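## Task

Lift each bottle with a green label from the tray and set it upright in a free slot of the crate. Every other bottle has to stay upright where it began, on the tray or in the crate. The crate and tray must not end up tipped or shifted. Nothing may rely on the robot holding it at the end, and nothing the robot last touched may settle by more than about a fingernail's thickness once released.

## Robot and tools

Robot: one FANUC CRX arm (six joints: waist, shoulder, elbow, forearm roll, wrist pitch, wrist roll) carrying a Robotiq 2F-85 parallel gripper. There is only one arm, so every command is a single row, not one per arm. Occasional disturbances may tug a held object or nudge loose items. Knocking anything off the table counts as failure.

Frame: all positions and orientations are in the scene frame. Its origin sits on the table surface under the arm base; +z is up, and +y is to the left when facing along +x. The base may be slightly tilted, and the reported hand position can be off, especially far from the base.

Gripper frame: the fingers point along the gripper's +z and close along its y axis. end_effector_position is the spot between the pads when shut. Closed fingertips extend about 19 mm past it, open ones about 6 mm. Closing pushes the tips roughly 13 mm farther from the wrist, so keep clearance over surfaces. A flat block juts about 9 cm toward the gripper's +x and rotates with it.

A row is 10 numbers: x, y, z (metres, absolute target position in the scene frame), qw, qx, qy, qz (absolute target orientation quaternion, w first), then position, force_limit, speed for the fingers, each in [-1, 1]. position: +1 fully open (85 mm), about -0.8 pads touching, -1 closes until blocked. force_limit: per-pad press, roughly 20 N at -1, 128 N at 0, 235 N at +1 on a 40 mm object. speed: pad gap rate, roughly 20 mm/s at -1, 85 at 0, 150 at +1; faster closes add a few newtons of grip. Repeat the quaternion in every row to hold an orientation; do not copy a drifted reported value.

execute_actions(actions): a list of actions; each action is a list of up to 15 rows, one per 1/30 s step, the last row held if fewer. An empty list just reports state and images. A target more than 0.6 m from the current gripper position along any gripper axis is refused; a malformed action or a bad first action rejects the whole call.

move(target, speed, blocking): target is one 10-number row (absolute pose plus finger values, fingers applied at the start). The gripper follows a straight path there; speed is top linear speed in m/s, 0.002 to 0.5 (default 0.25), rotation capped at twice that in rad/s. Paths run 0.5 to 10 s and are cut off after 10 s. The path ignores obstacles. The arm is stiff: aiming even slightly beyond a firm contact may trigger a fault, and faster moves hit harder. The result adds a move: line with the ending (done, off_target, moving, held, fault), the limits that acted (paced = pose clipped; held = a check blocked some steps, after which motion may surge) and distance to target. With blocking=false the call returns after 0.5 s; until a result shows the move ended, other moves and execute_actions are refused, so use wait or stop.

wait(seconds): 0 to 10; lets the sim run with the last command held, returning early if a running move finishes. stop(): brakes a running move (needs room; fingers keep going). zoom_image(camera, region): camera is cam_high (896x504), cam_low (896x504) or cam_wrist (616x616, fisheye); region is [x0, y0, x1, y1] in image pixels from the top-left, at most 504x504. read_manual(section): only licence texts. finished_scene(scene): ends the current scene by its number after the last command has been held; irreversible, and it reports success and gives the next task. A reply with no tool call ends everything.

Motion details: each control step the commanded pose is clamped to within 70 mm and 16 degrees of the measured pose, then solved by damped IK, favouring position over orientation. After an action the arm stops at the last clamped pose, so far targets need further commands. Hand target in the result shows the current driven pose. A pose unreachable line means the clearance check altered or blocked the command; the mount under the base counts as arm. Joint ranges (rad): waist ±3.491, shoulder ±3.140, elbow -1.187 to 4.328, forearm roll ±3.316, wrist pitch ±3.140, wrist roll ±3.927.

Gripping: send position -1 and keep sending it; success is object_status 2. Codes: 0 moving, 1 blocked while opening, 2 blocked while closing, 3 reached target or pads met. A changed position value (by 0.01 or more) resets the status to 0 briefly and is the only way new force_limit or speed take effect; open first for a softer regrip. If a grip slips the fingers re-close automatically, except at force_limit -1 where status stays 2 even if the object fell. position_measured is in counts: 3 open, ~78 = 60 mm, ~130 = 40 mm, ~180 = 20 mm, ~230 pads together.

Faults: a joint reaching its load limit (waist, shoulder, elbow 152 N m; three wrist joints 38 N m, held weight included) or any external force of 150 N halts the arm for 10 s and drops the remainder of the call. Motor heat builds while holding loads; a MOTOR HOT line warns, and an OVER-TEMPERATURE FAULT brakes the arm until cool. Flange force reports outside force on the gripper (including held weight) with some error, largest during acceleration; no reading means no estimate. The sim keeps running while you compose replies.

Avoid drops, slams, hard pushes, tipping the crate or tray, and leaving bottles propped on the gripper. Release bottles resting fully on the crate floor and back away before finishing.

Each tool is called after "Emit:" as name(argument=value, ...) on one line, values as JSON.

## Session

Emit:
execute_actions(actions=[])

Scene clock: 0.00 s.
end_effector_position=(+0.4948, -0.3485, +0.2102) position_measured=3 object_status=3 end_effector_quat_wxyz=(-0.593, -0.192, +0.748, -0.229)
Joint positions: [ 0.114  0.925  0.348  0.918 -2.248  0.352]
Joint velocities: [-0.     0.001  0.     0.001 -0.     0.001]
Flange force (N, the push that the arm receives, along the gripper's own x y z axes): no reading
Hand target: +0.495, -0.348, +0.210; -0.593, -0.192, +0.748, -0.229

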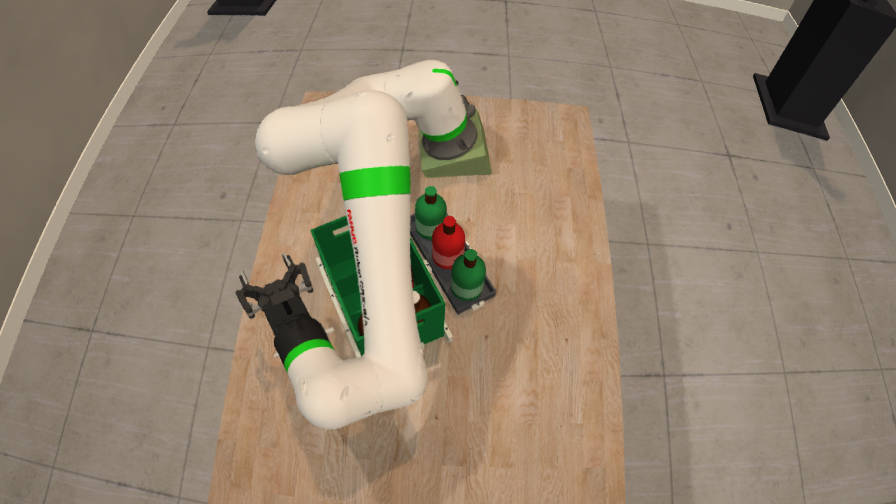

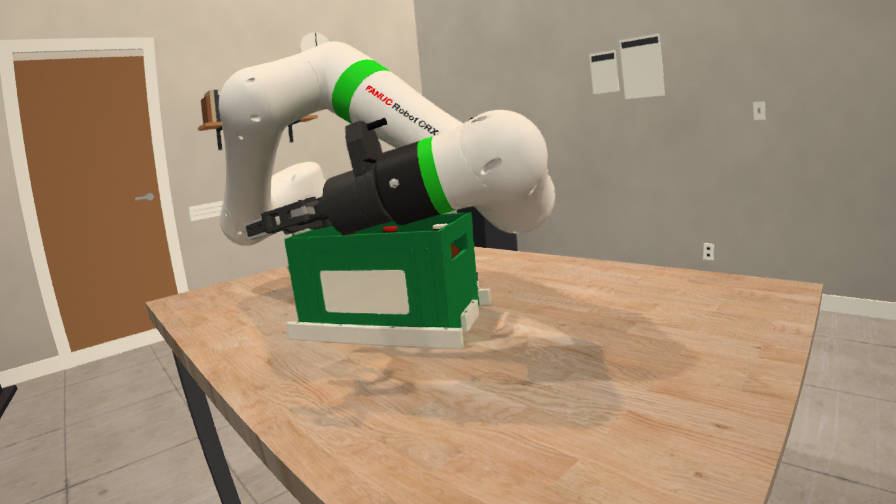

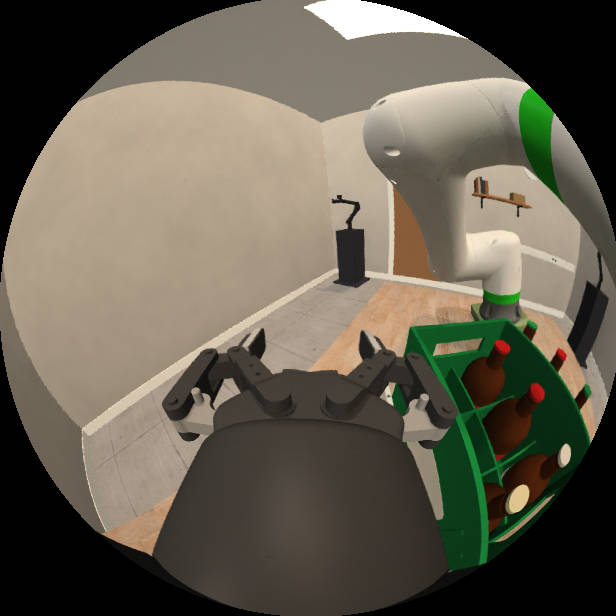

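Emit:
move(target=[0.44,-0.12,0.40,0,-0.609,0.793,0,0.3,0,0], speed=0.3)

Emit:
zoom_image(camera="cam_wrist", region=[190,180,470,400])

Scene clock: 19.40 s.
end_effector_position=(+0.4404, -0.1207, +0.3996) position_measured=91 object_status=3 end_effector_quat_wxyz=(-0.000, -0.609, +0.793, -0.000)
Joint positions: [ 0.619 -0.051  0.085  0.283 -1.8    0.875]
Joint velocities: [ 0.    -0.    -0.001 -0.002  0.001 -0.001]
Flange force (N, the push that the arm receives, along the gripper's own x y z axes): [-5.5 -4.2 -5.2]
Hand target: +0.440, -0.121, +0.400; -0.000, -0.609, +0.793, -0.000
Off the commanded pose: 0.001 m, 0 deg.
move: done

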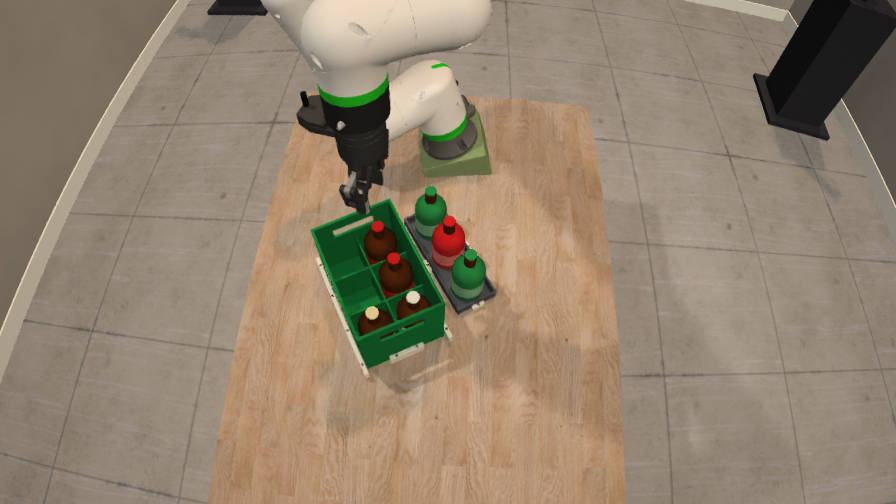

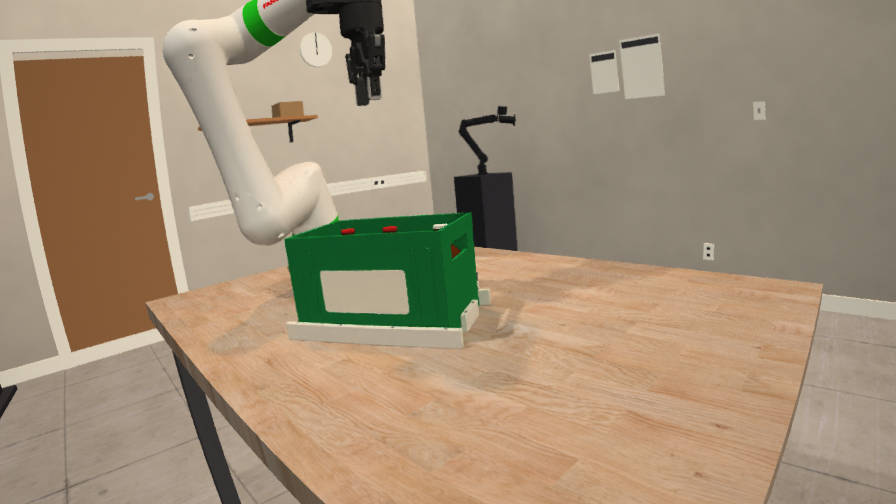

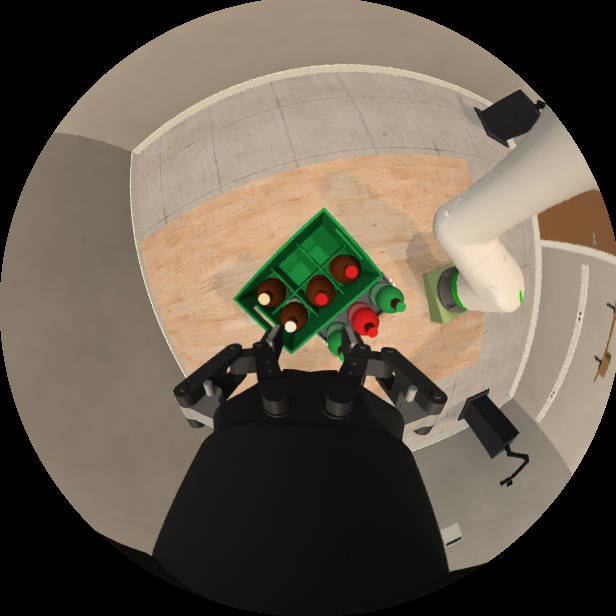

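Region (190, 180, 470, 400) of cam_wrist's 616x616 image, scaled by 1.800, with more detail than that image has; it fills the top 396 rows of this view, and the rest is white.

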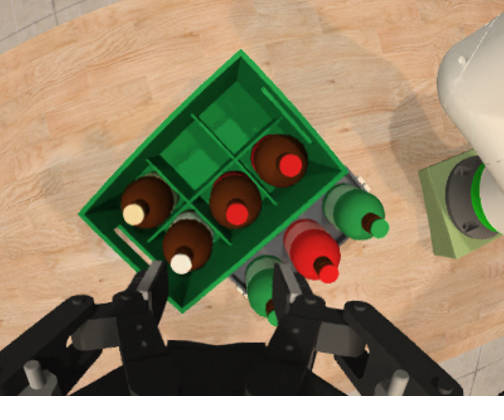

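Emit:
move(target=[0.412,0.059,0.20,0,-0.609,0.793,0,0.3,0,0], speed=0.3)

Emit:
zoom_image(camera="cam_wrist", region=[210,240,410,400])

Emit:
zoom_image(camera="cam_high", region=[390,170,530,320])

Scene clock: 32.73 s.
end_effector_position=(+0.4124, +0.0588, +0.2000) position_measured=91 object_status=3 end_effector_quat_wxyz=(+0.000, -0.609, +0.793, -0.001)
Joint positions: [ 0.878  0.034 -0.394  0.249 -1.319  0.48 ]
Joint velocities: [ 0.     0.001 -0.001 -0.001  0.001  0.   ]
Flange force (N, the push that the arm receives, along the gripper's own x y z axes): [-8.6 -3.5 -3.0]
Hand target: +0.412, +0.059, +0.200; +0.000, -0.609, +0.793, -0.001
Off the commanded pose: 0.000 m, 0 deg.
move: done

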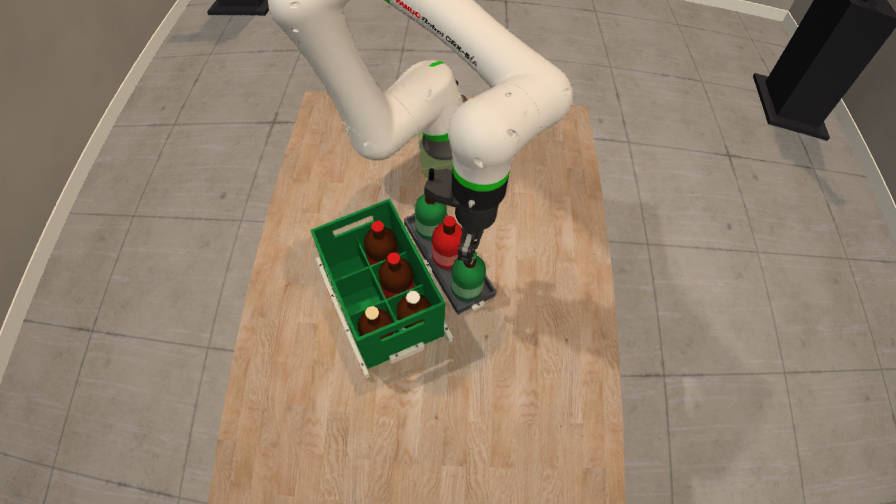

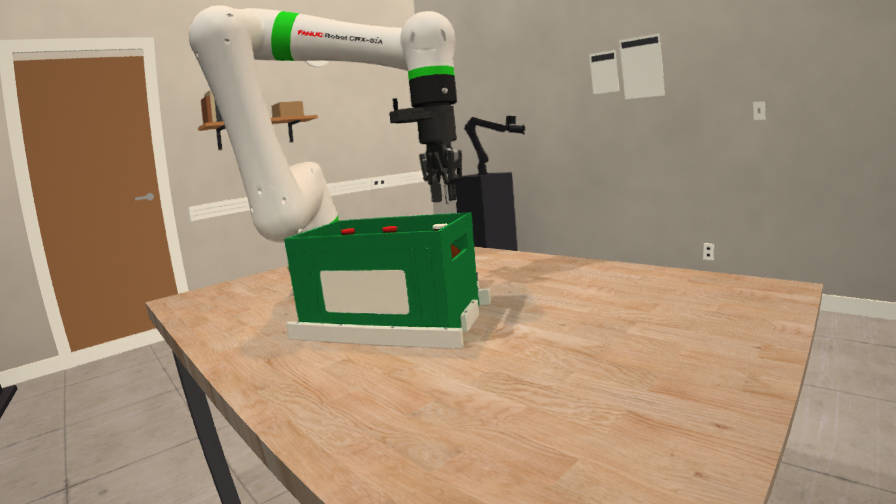

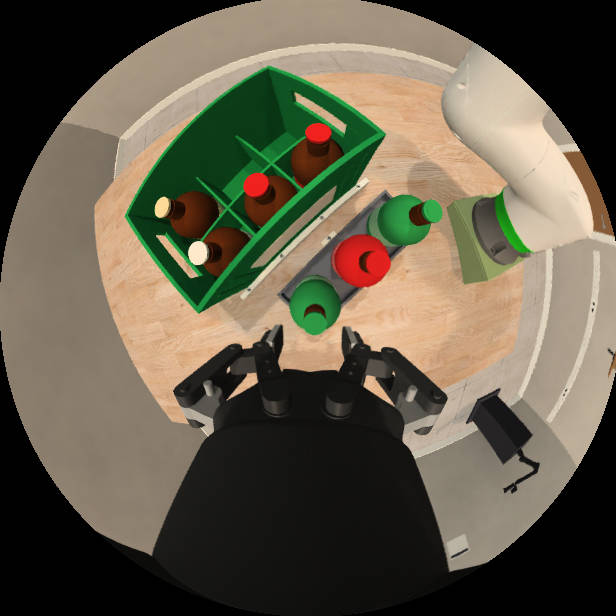

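Region (210, 240, 410, 400) of cam_wrist's 616x616 image, scaled by 2.520, with more detail than that image has; it fills the top 403 rows of this view, and the rest is white.

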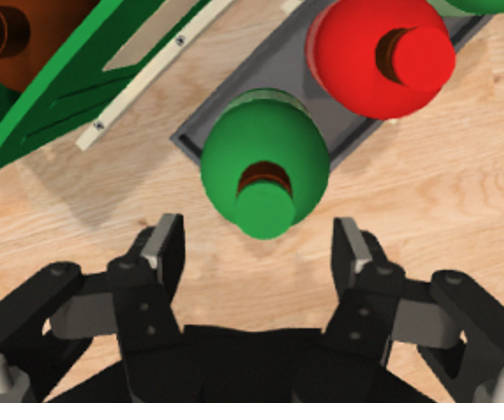

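Region (390, 170, 530, 320) of cam_high's 896x504 image, scaled by 3.360, with more detail than that image has; it fills the left 470 columns of this view, and the rest is white.

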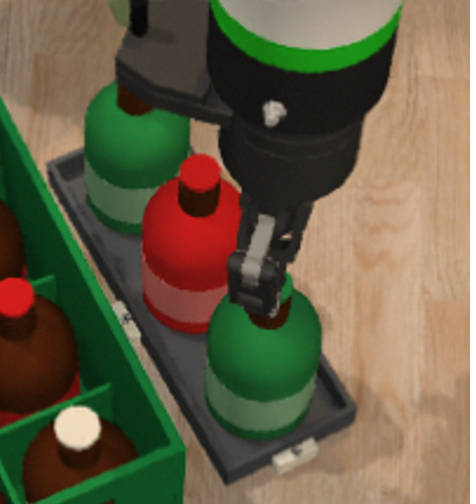

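Emit:
move(target=[0.410,0.058,0.150,0,-0.609,0.793,0,0.3,0,0], speed=0.1)

Emit:
zoom_image(camera="cam_wrist", region=[210,240,410,400])

Scene clock: 40.60 s.
end_effector_position=(+0.4099, +0.0580, +0.1500) position_measured=91 object_status=3 end_effector_quat_wxyz=(+0.000, -0.609, +0.793, +0.000)
Joint positions: [ 0.849  0.068 -0.483  0.263 -1.194  0.474]
Joint velocities: [-0.     0.001 -0.    -0.001  0.     0.002]
Flange force (N, the push that the arm receives, along the gripper's own x y z axes): [-8.0 -2.1 -1.9]
Hand target: +0.410, +0.058, +0.150; -0.000, -0.609, +0.793, +0.000
Off the commanded pose: 0.000 m, 0 deg.
move: done

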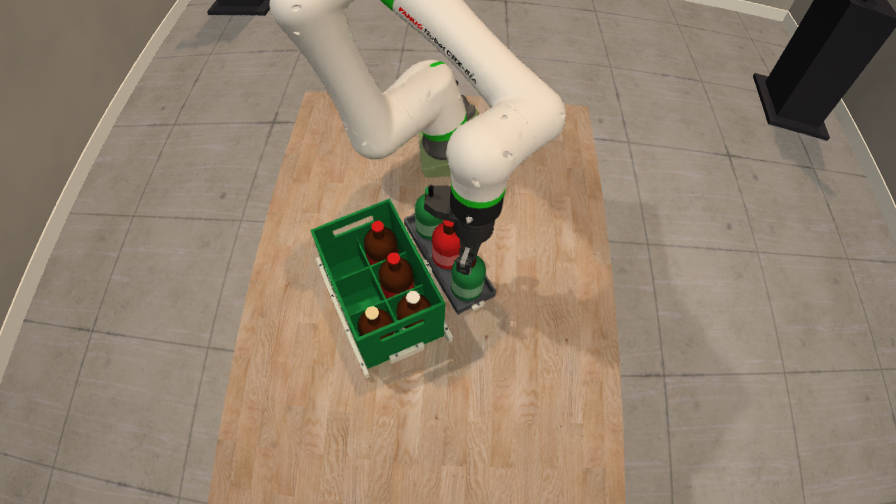

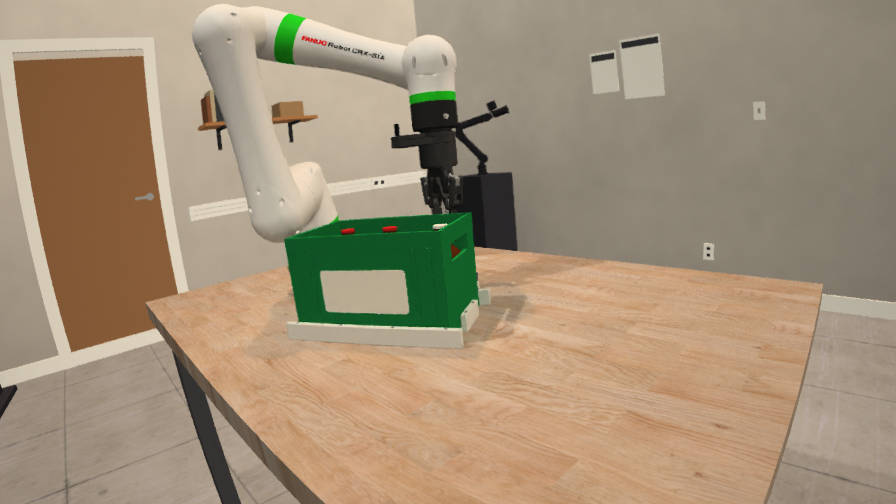

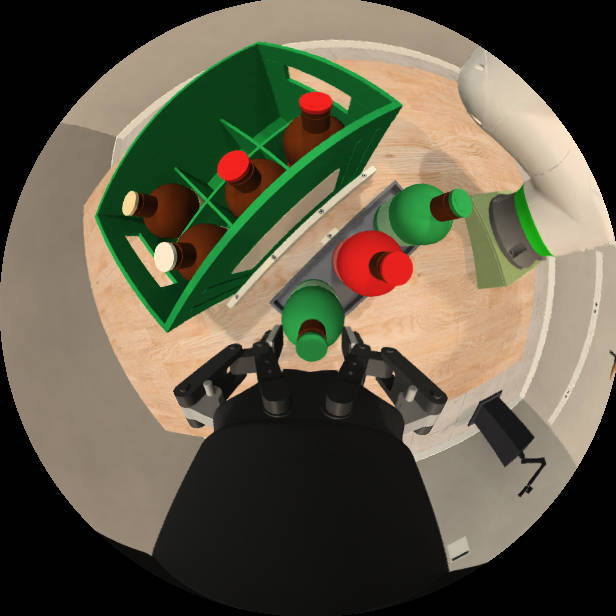

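Region (210, 240, 410, 400) of cam_wrist's 616x616 image, scaled by 2.520, with more detail than that image has; it fills the top 403 rows of this view, and the rest is white.

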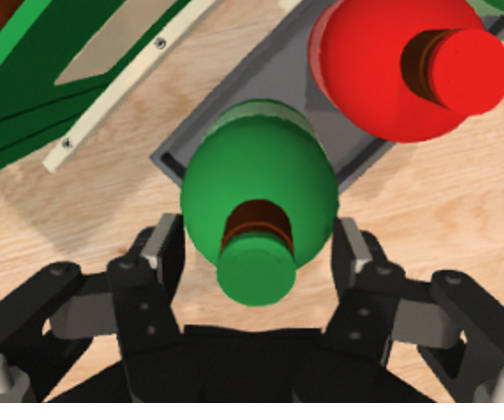

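Emit:
move(target=[0.410,0.058,0.150,0,-0.609,0.793,0,-1,-0.2,0])

Emit:
move(target=[0.410,0.058,0.345,0,-0.609,0.793,0,-1,-0.2,0], speed=0.25)

Emit:
move(target=[0.470,-0.174,0.345,0,-0.609,0.793,0,-1,-0.2,0], speed=0.25)

Emit:
zoom_image(camera="cam_wrist", region=[190,200,430,400])

Scene clock: 47.23 s.
end_effector_position=(+0.4100, +0.0580, +0.1500) position_measured=170 object_status=2 end_effector_quat_wxyz=(+0.000, -0.609, +0.793, -0.000)
Joint positions: [ 0.849  0.068 -0.483  0.263 -1.194  0.473]
Joint velocities: [ 0.    -0.     0.001 -0.002  0.001 -0.001]
Flange force (N, the push that the arm receives, along the gripper's own x y z axes): [-8.6 -1.6 -11.8]
Hand target: +0.410, +0.058, +0.150; +0.000, -0.609, +0.793, -0.000
Off the commanded pose: 0.000 m, 0 deg.
move: done

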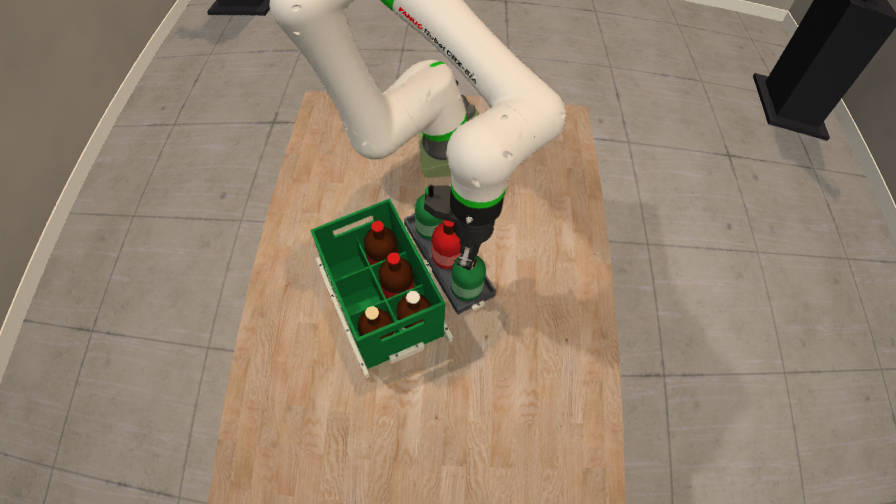

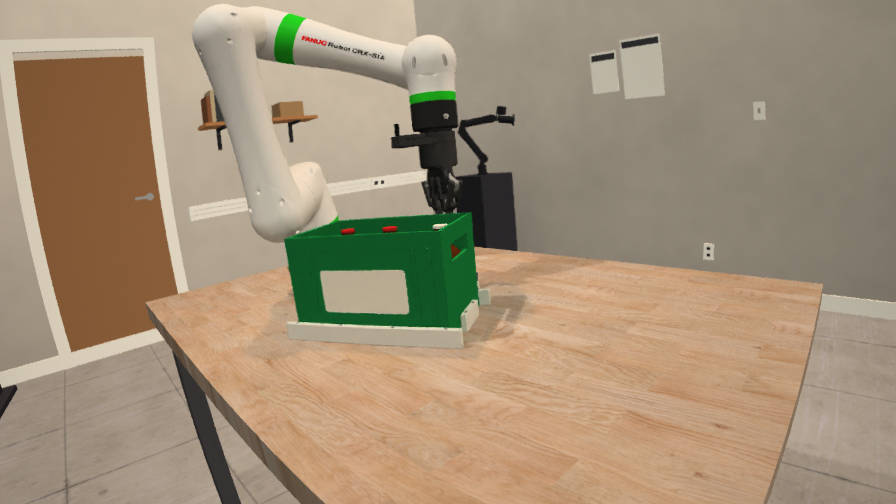

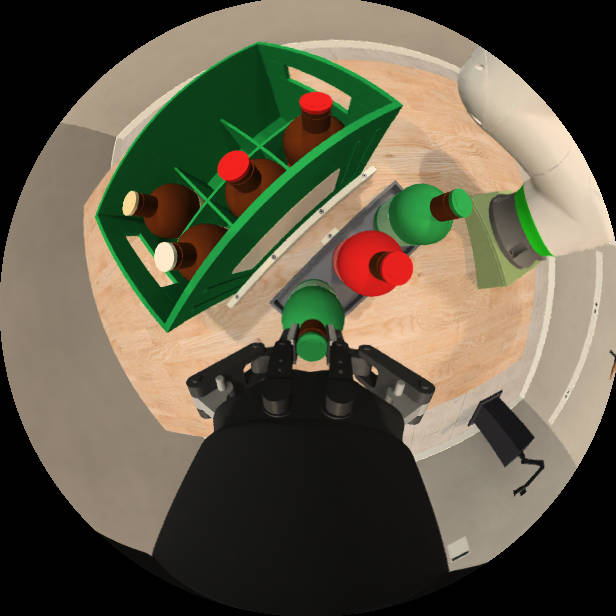

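Scene clock: 48.43 s.
end_effector_position=(+0.4102, +0.0582, +0.3450) position_measured=170 object_status=2 end_effector_quat_wxyz=(-0.000, -0.609, +0.793, -0.000)
Joint positions: [ 0.96   0.002 -0.09   0.226 -1.665  0.481]
Joint velocities: [ 0.     0.001  0.001  0.001 -0.     0.   ]
Flange force (N, the push that the arm receives, along the gripper's own x y z axes): [-7.1 -1.3 1.4]
Hand target: +0.410, +0.058, +0.345; +0.000, -0.609, +0.793, -0.000
Off the commanded pose: 0.000 m, 0 deg.
move: done

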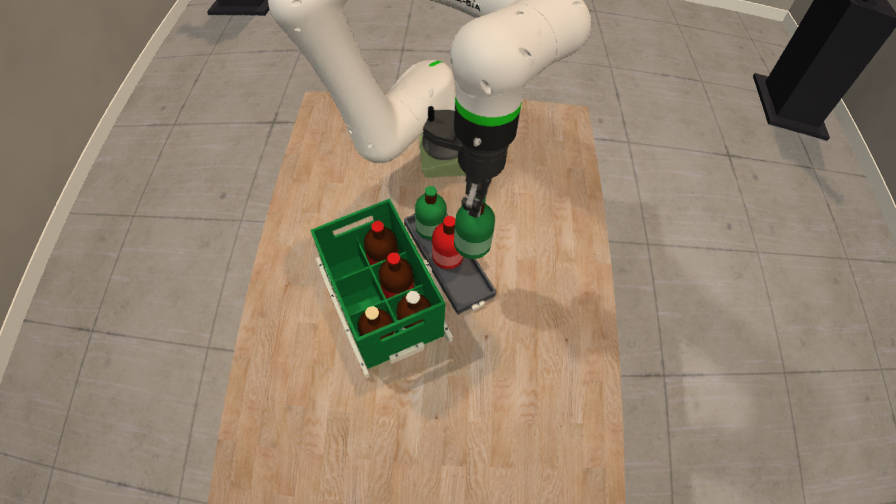

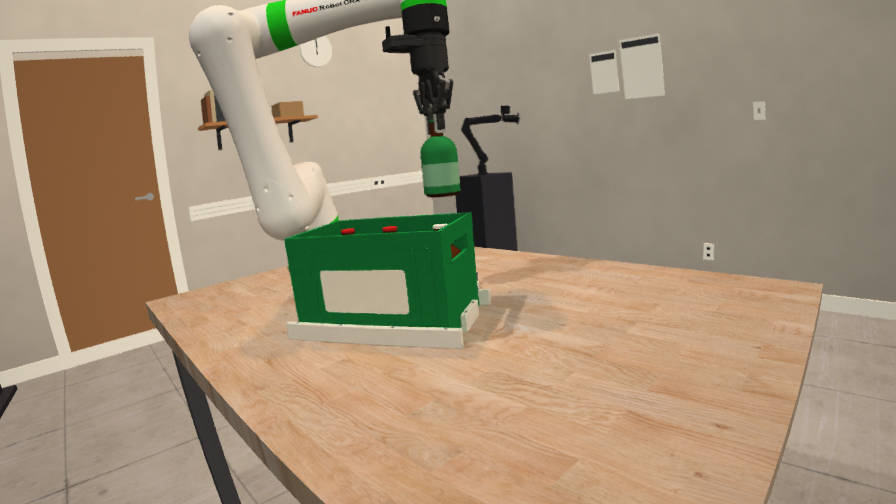

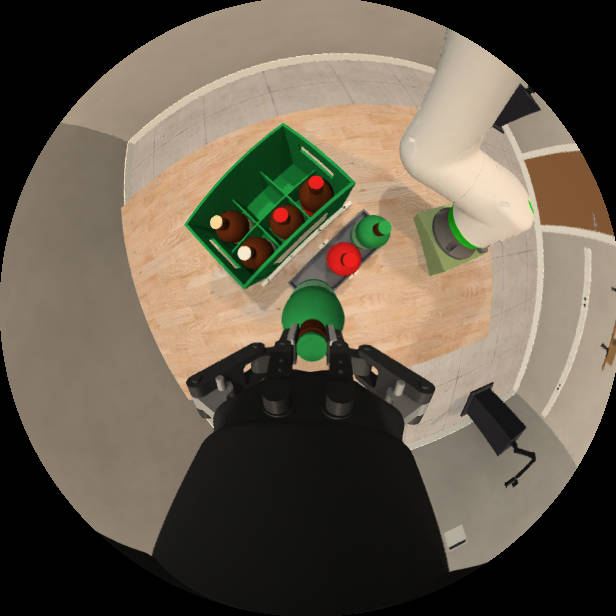

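Scene clock: 49.80 s.
end_effector_position=(+0.4693, -0.1740, +0.3449) position_measured=170 object_status=2 end_effector_quat_wxyz=(-0.000, -0.609, +0.793, +0.001)
Joint positions: [ 0.438 -0.005  0.045  0.288 -1.667  1.024]
Joint velocities: [-0.001  0.001  0.    -0.001 -0.004 -0.002]
Flange force (N, the push that the arm receives, along the gripper's own x y z axes): [-5.7 -5.0 0.2]
Hand target: +0.469, -0.174, +0.345; -0.000, -0.609, +0.793, +0.001
Off the commanded pose: 0.001 m, 0 deg.
move: done

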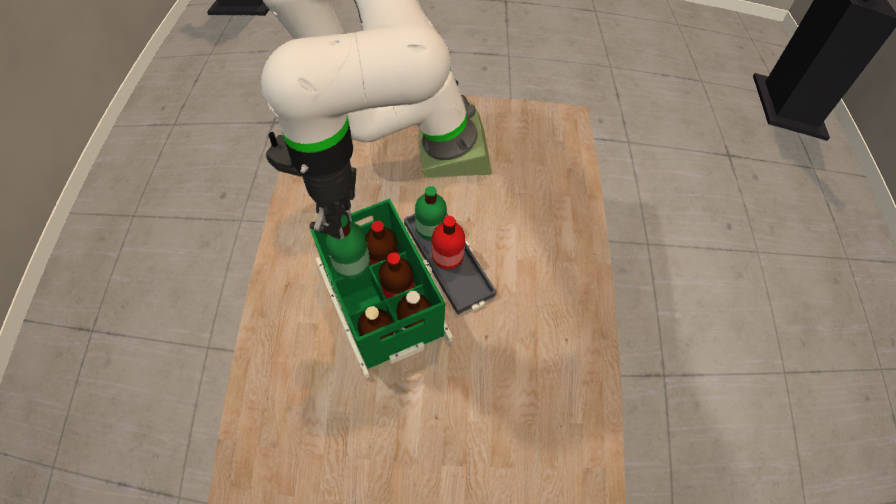

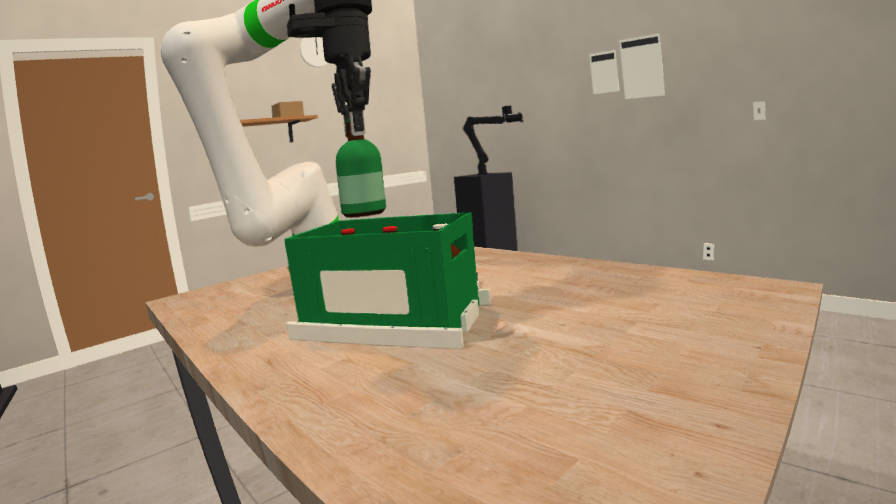

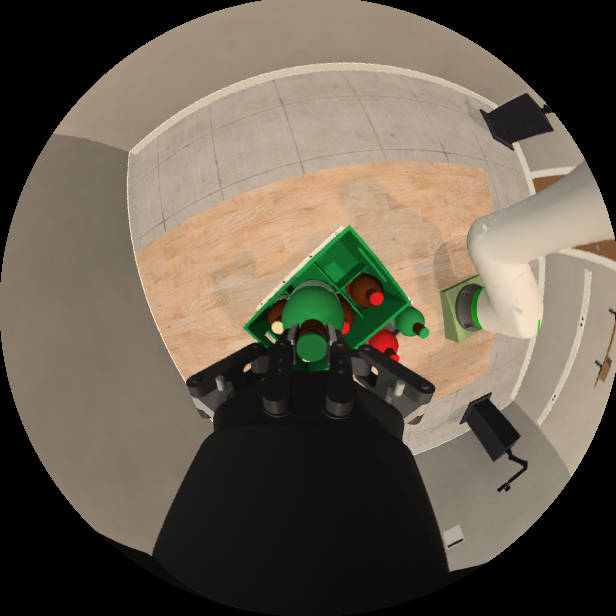

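Region (190, 200, 430, 400) of cam_wrist's 616x616 image, scaled by 2.100, with more detail than that image has.

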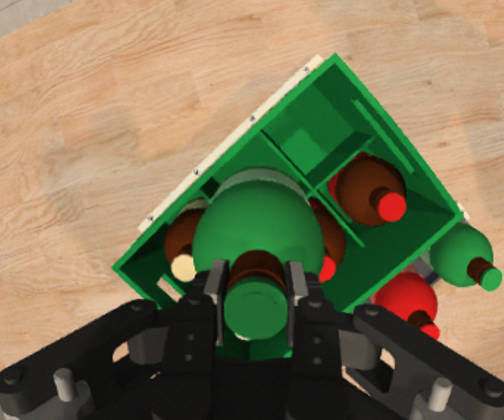

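Emit:
move(target=[0.473,-0.175,0.25,0,-0.609,0.793,0,-1,-0.2,0], speed=0.12)

Emit:
zoom_image(camera="cam_wrist", region=[190,200,430,400])

Emit:
zoom_image(camera="cam_high", region=[290,190,460,370])

Scene clock: 57.33 s.
end_effector_position=(+0.4729, -0.1751, +0.2500) position_measured=170 object_status=2 end_effector_quat_wxyz=(+0.000, -0.609, +0.793, +0.000)
Joint positions: [ 0.371  0.006 -0.156  0.293 -1.443  1.028]
Joint velocities: [-0.     0.002 -0.    -0.     0.     0.   ]
Flange force (N, the push that the arm receives, along the gripper's own x y z axes): [-5.5 -6.0 2.3]
Hand target: +0.473, -0.175, +0.250; +0.000, -0.609, +0.793, +0.000
Off the commanded pose: 0.000 m, 0 deg.
move: done

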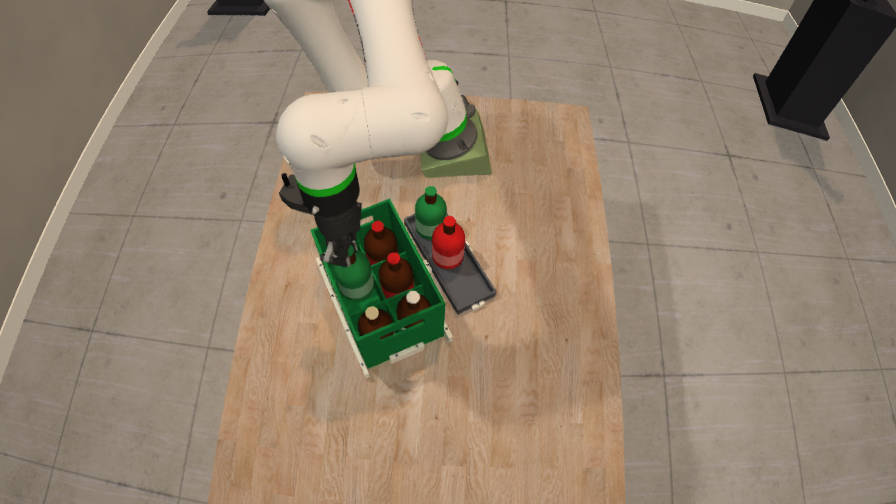

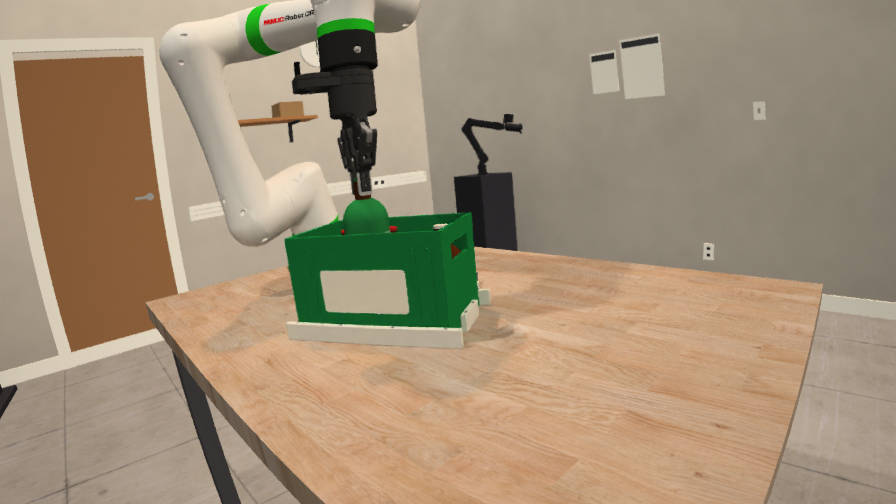

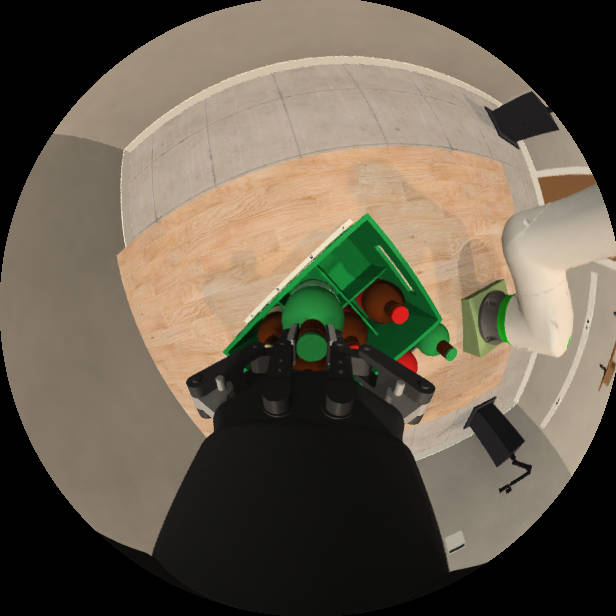

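Region (190, 200, 430, 400) of cam_wrist's 616x616 image, scaled by 2.100, with more detail than that image has.

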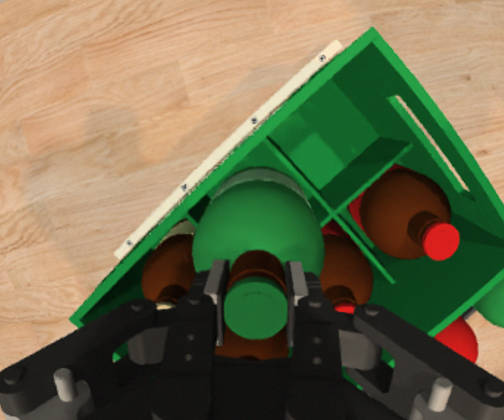

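Region (290, 190, 460, 370) of cam_high's 896x504 image, scaled by 2.800, with more detail than that image has.

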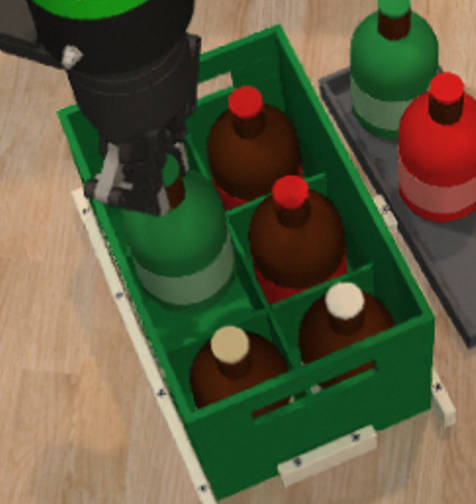

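Emit:
move(target=[0.473,-0.172,0.20,0,-0.609,0.793,0,-1,-0.2,0], speed=0.06)

Emit:
zoom_image(camera="cam_wrist", region=[190,200,430,400])

Emit:
zoom_image(camera="cam_high", region=[290,190,460,370])

Scene clock: 68.33 s.
end_effector_position=(+0.4729, -0.1720, +0.2000) position_measured=170 object_status=2 end_effector_quat_wxyz=(+0.000, -0.609, +0.793, +0.000)
Joint positions: [ 0.344  0.029 -0.249  0.301 -1.325  1.019]
Joint velocities: [-0.     0.    -0.    -0.001  0.001 -0.001]
Flange force (N, the push that the arm receives, along the gripper's own x y z axes): [-5.2 -4.7 4.1]
Hand target: +0.473, -0.172, +0.200; +0.000, -0.609, +0.793, +0.000
Off the commanded pose: 0.000 m, 0 deg.
move: done

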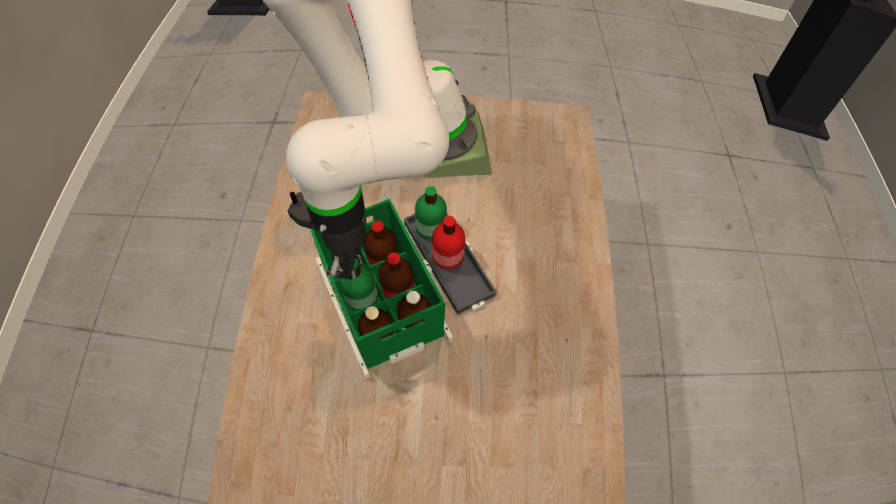

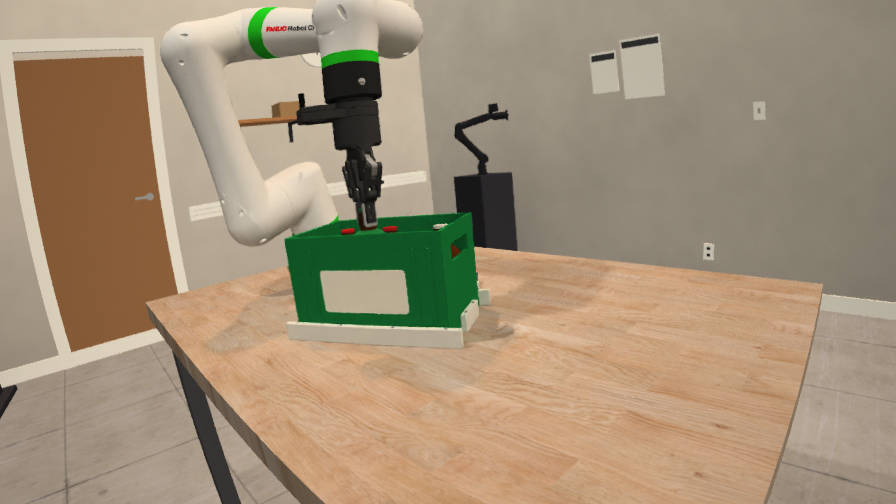

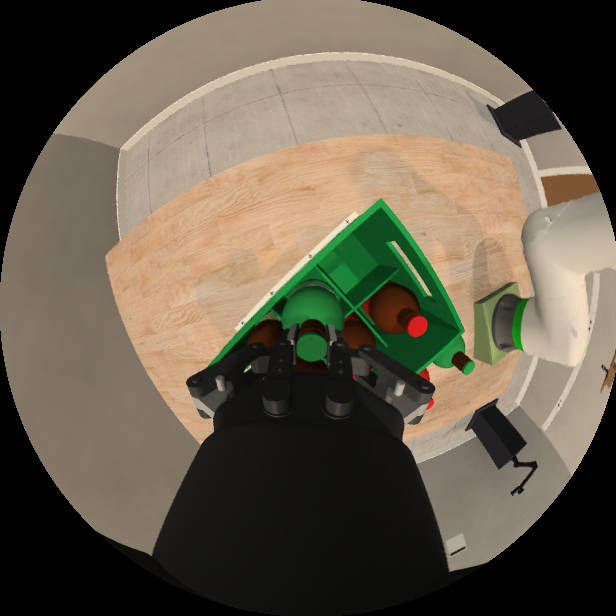

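Region (190, 200, 430, 400) of cam_wrist's 616x616 image, scaled by 2.100, with more detail than that image has.

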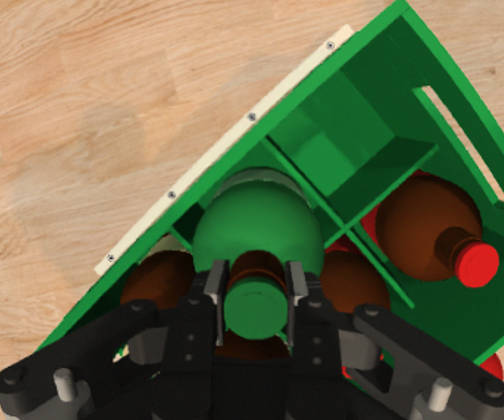

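Region (290, 190, 460, 370) of cam_high's 896x504 image, scaled by 2.800, with more detail than that image has.

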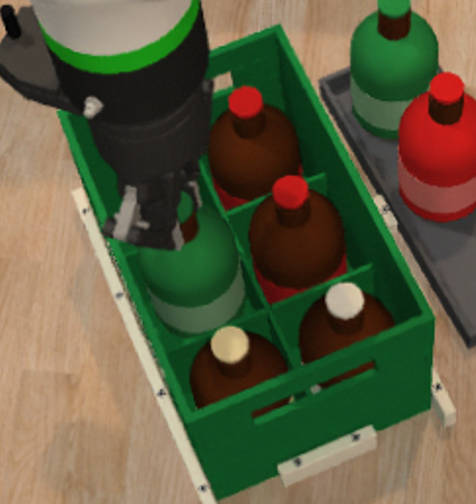

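Emit:
move(target=[0.473,-0.172,0.158,0,-0.609,0.793,0,-1,-0.2,0], speed=0.05)

Emit:
zoom_image(camera="cam_high", region=[290,190,460,370])

Emit:
zoom_image(camera="cam_low", region=[280,150,480,280])

Scene clock: 74.90 s.
end_effector_position=(+0.4729, -0.1720, +0.1580) position_measured=170 object_status=2 end_effector_quat_wxyz=(+0.000, -0.609, +0.793, +0.000)
Joint positions: [ 0.316  0.059 -0.316  0.311 -1.224  1.015]
Joint velocities: [-0.    -0.001 -0.001 -0.     0.001 -0.002]
Flange force (N, the push that the arm receives, along the gripper's own x y z axes): [-5.0 -6.6 4.4]
Hand target: +0.473, -0.172, +0.158; +0.000, -0.609, +0.793, +0.000
Off the commanded pose: 0.000 m, 0 deg.
move: done

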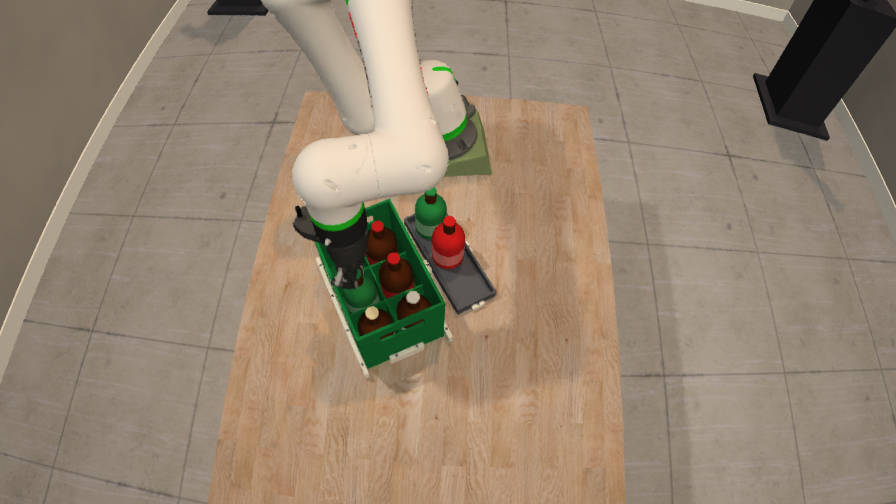

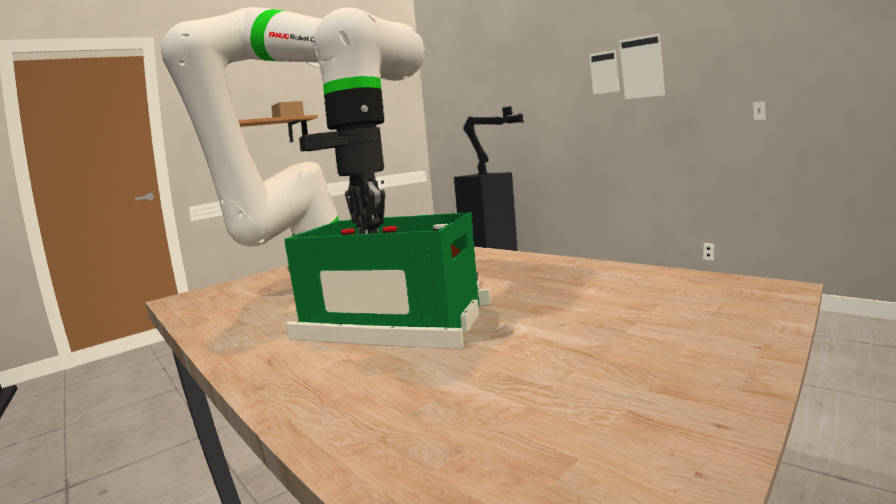

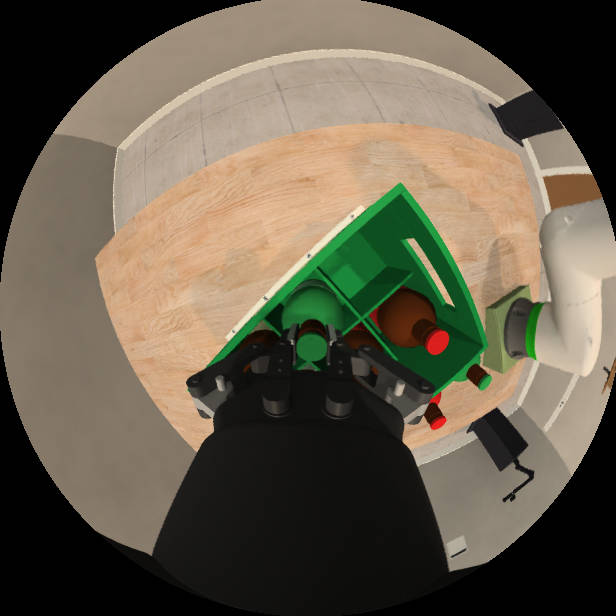

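Region (290, 190, 460, 370) of cam_high's 896x504 image, scaled by 2.800, with more detail than that image has.

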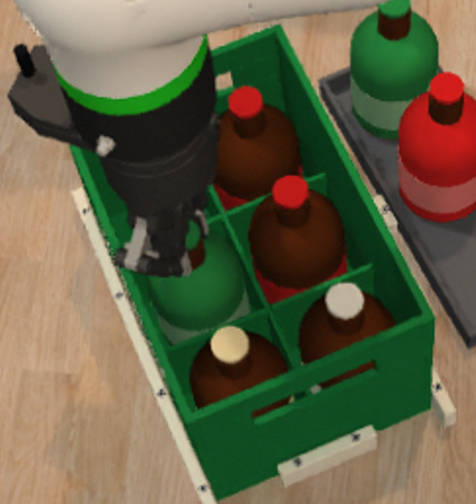

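Region (280, 150, 480, 280) of cam_low's 896x504 image, scaled by 2.520, with more detail than that image has; it fills the top 328 rows of this view, and the rest is white.

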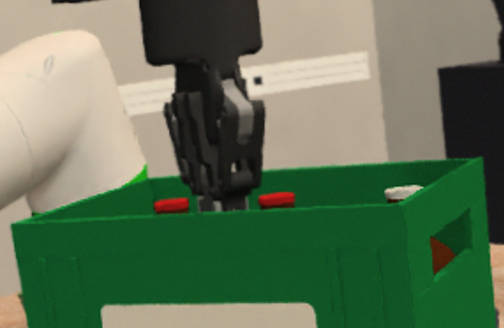

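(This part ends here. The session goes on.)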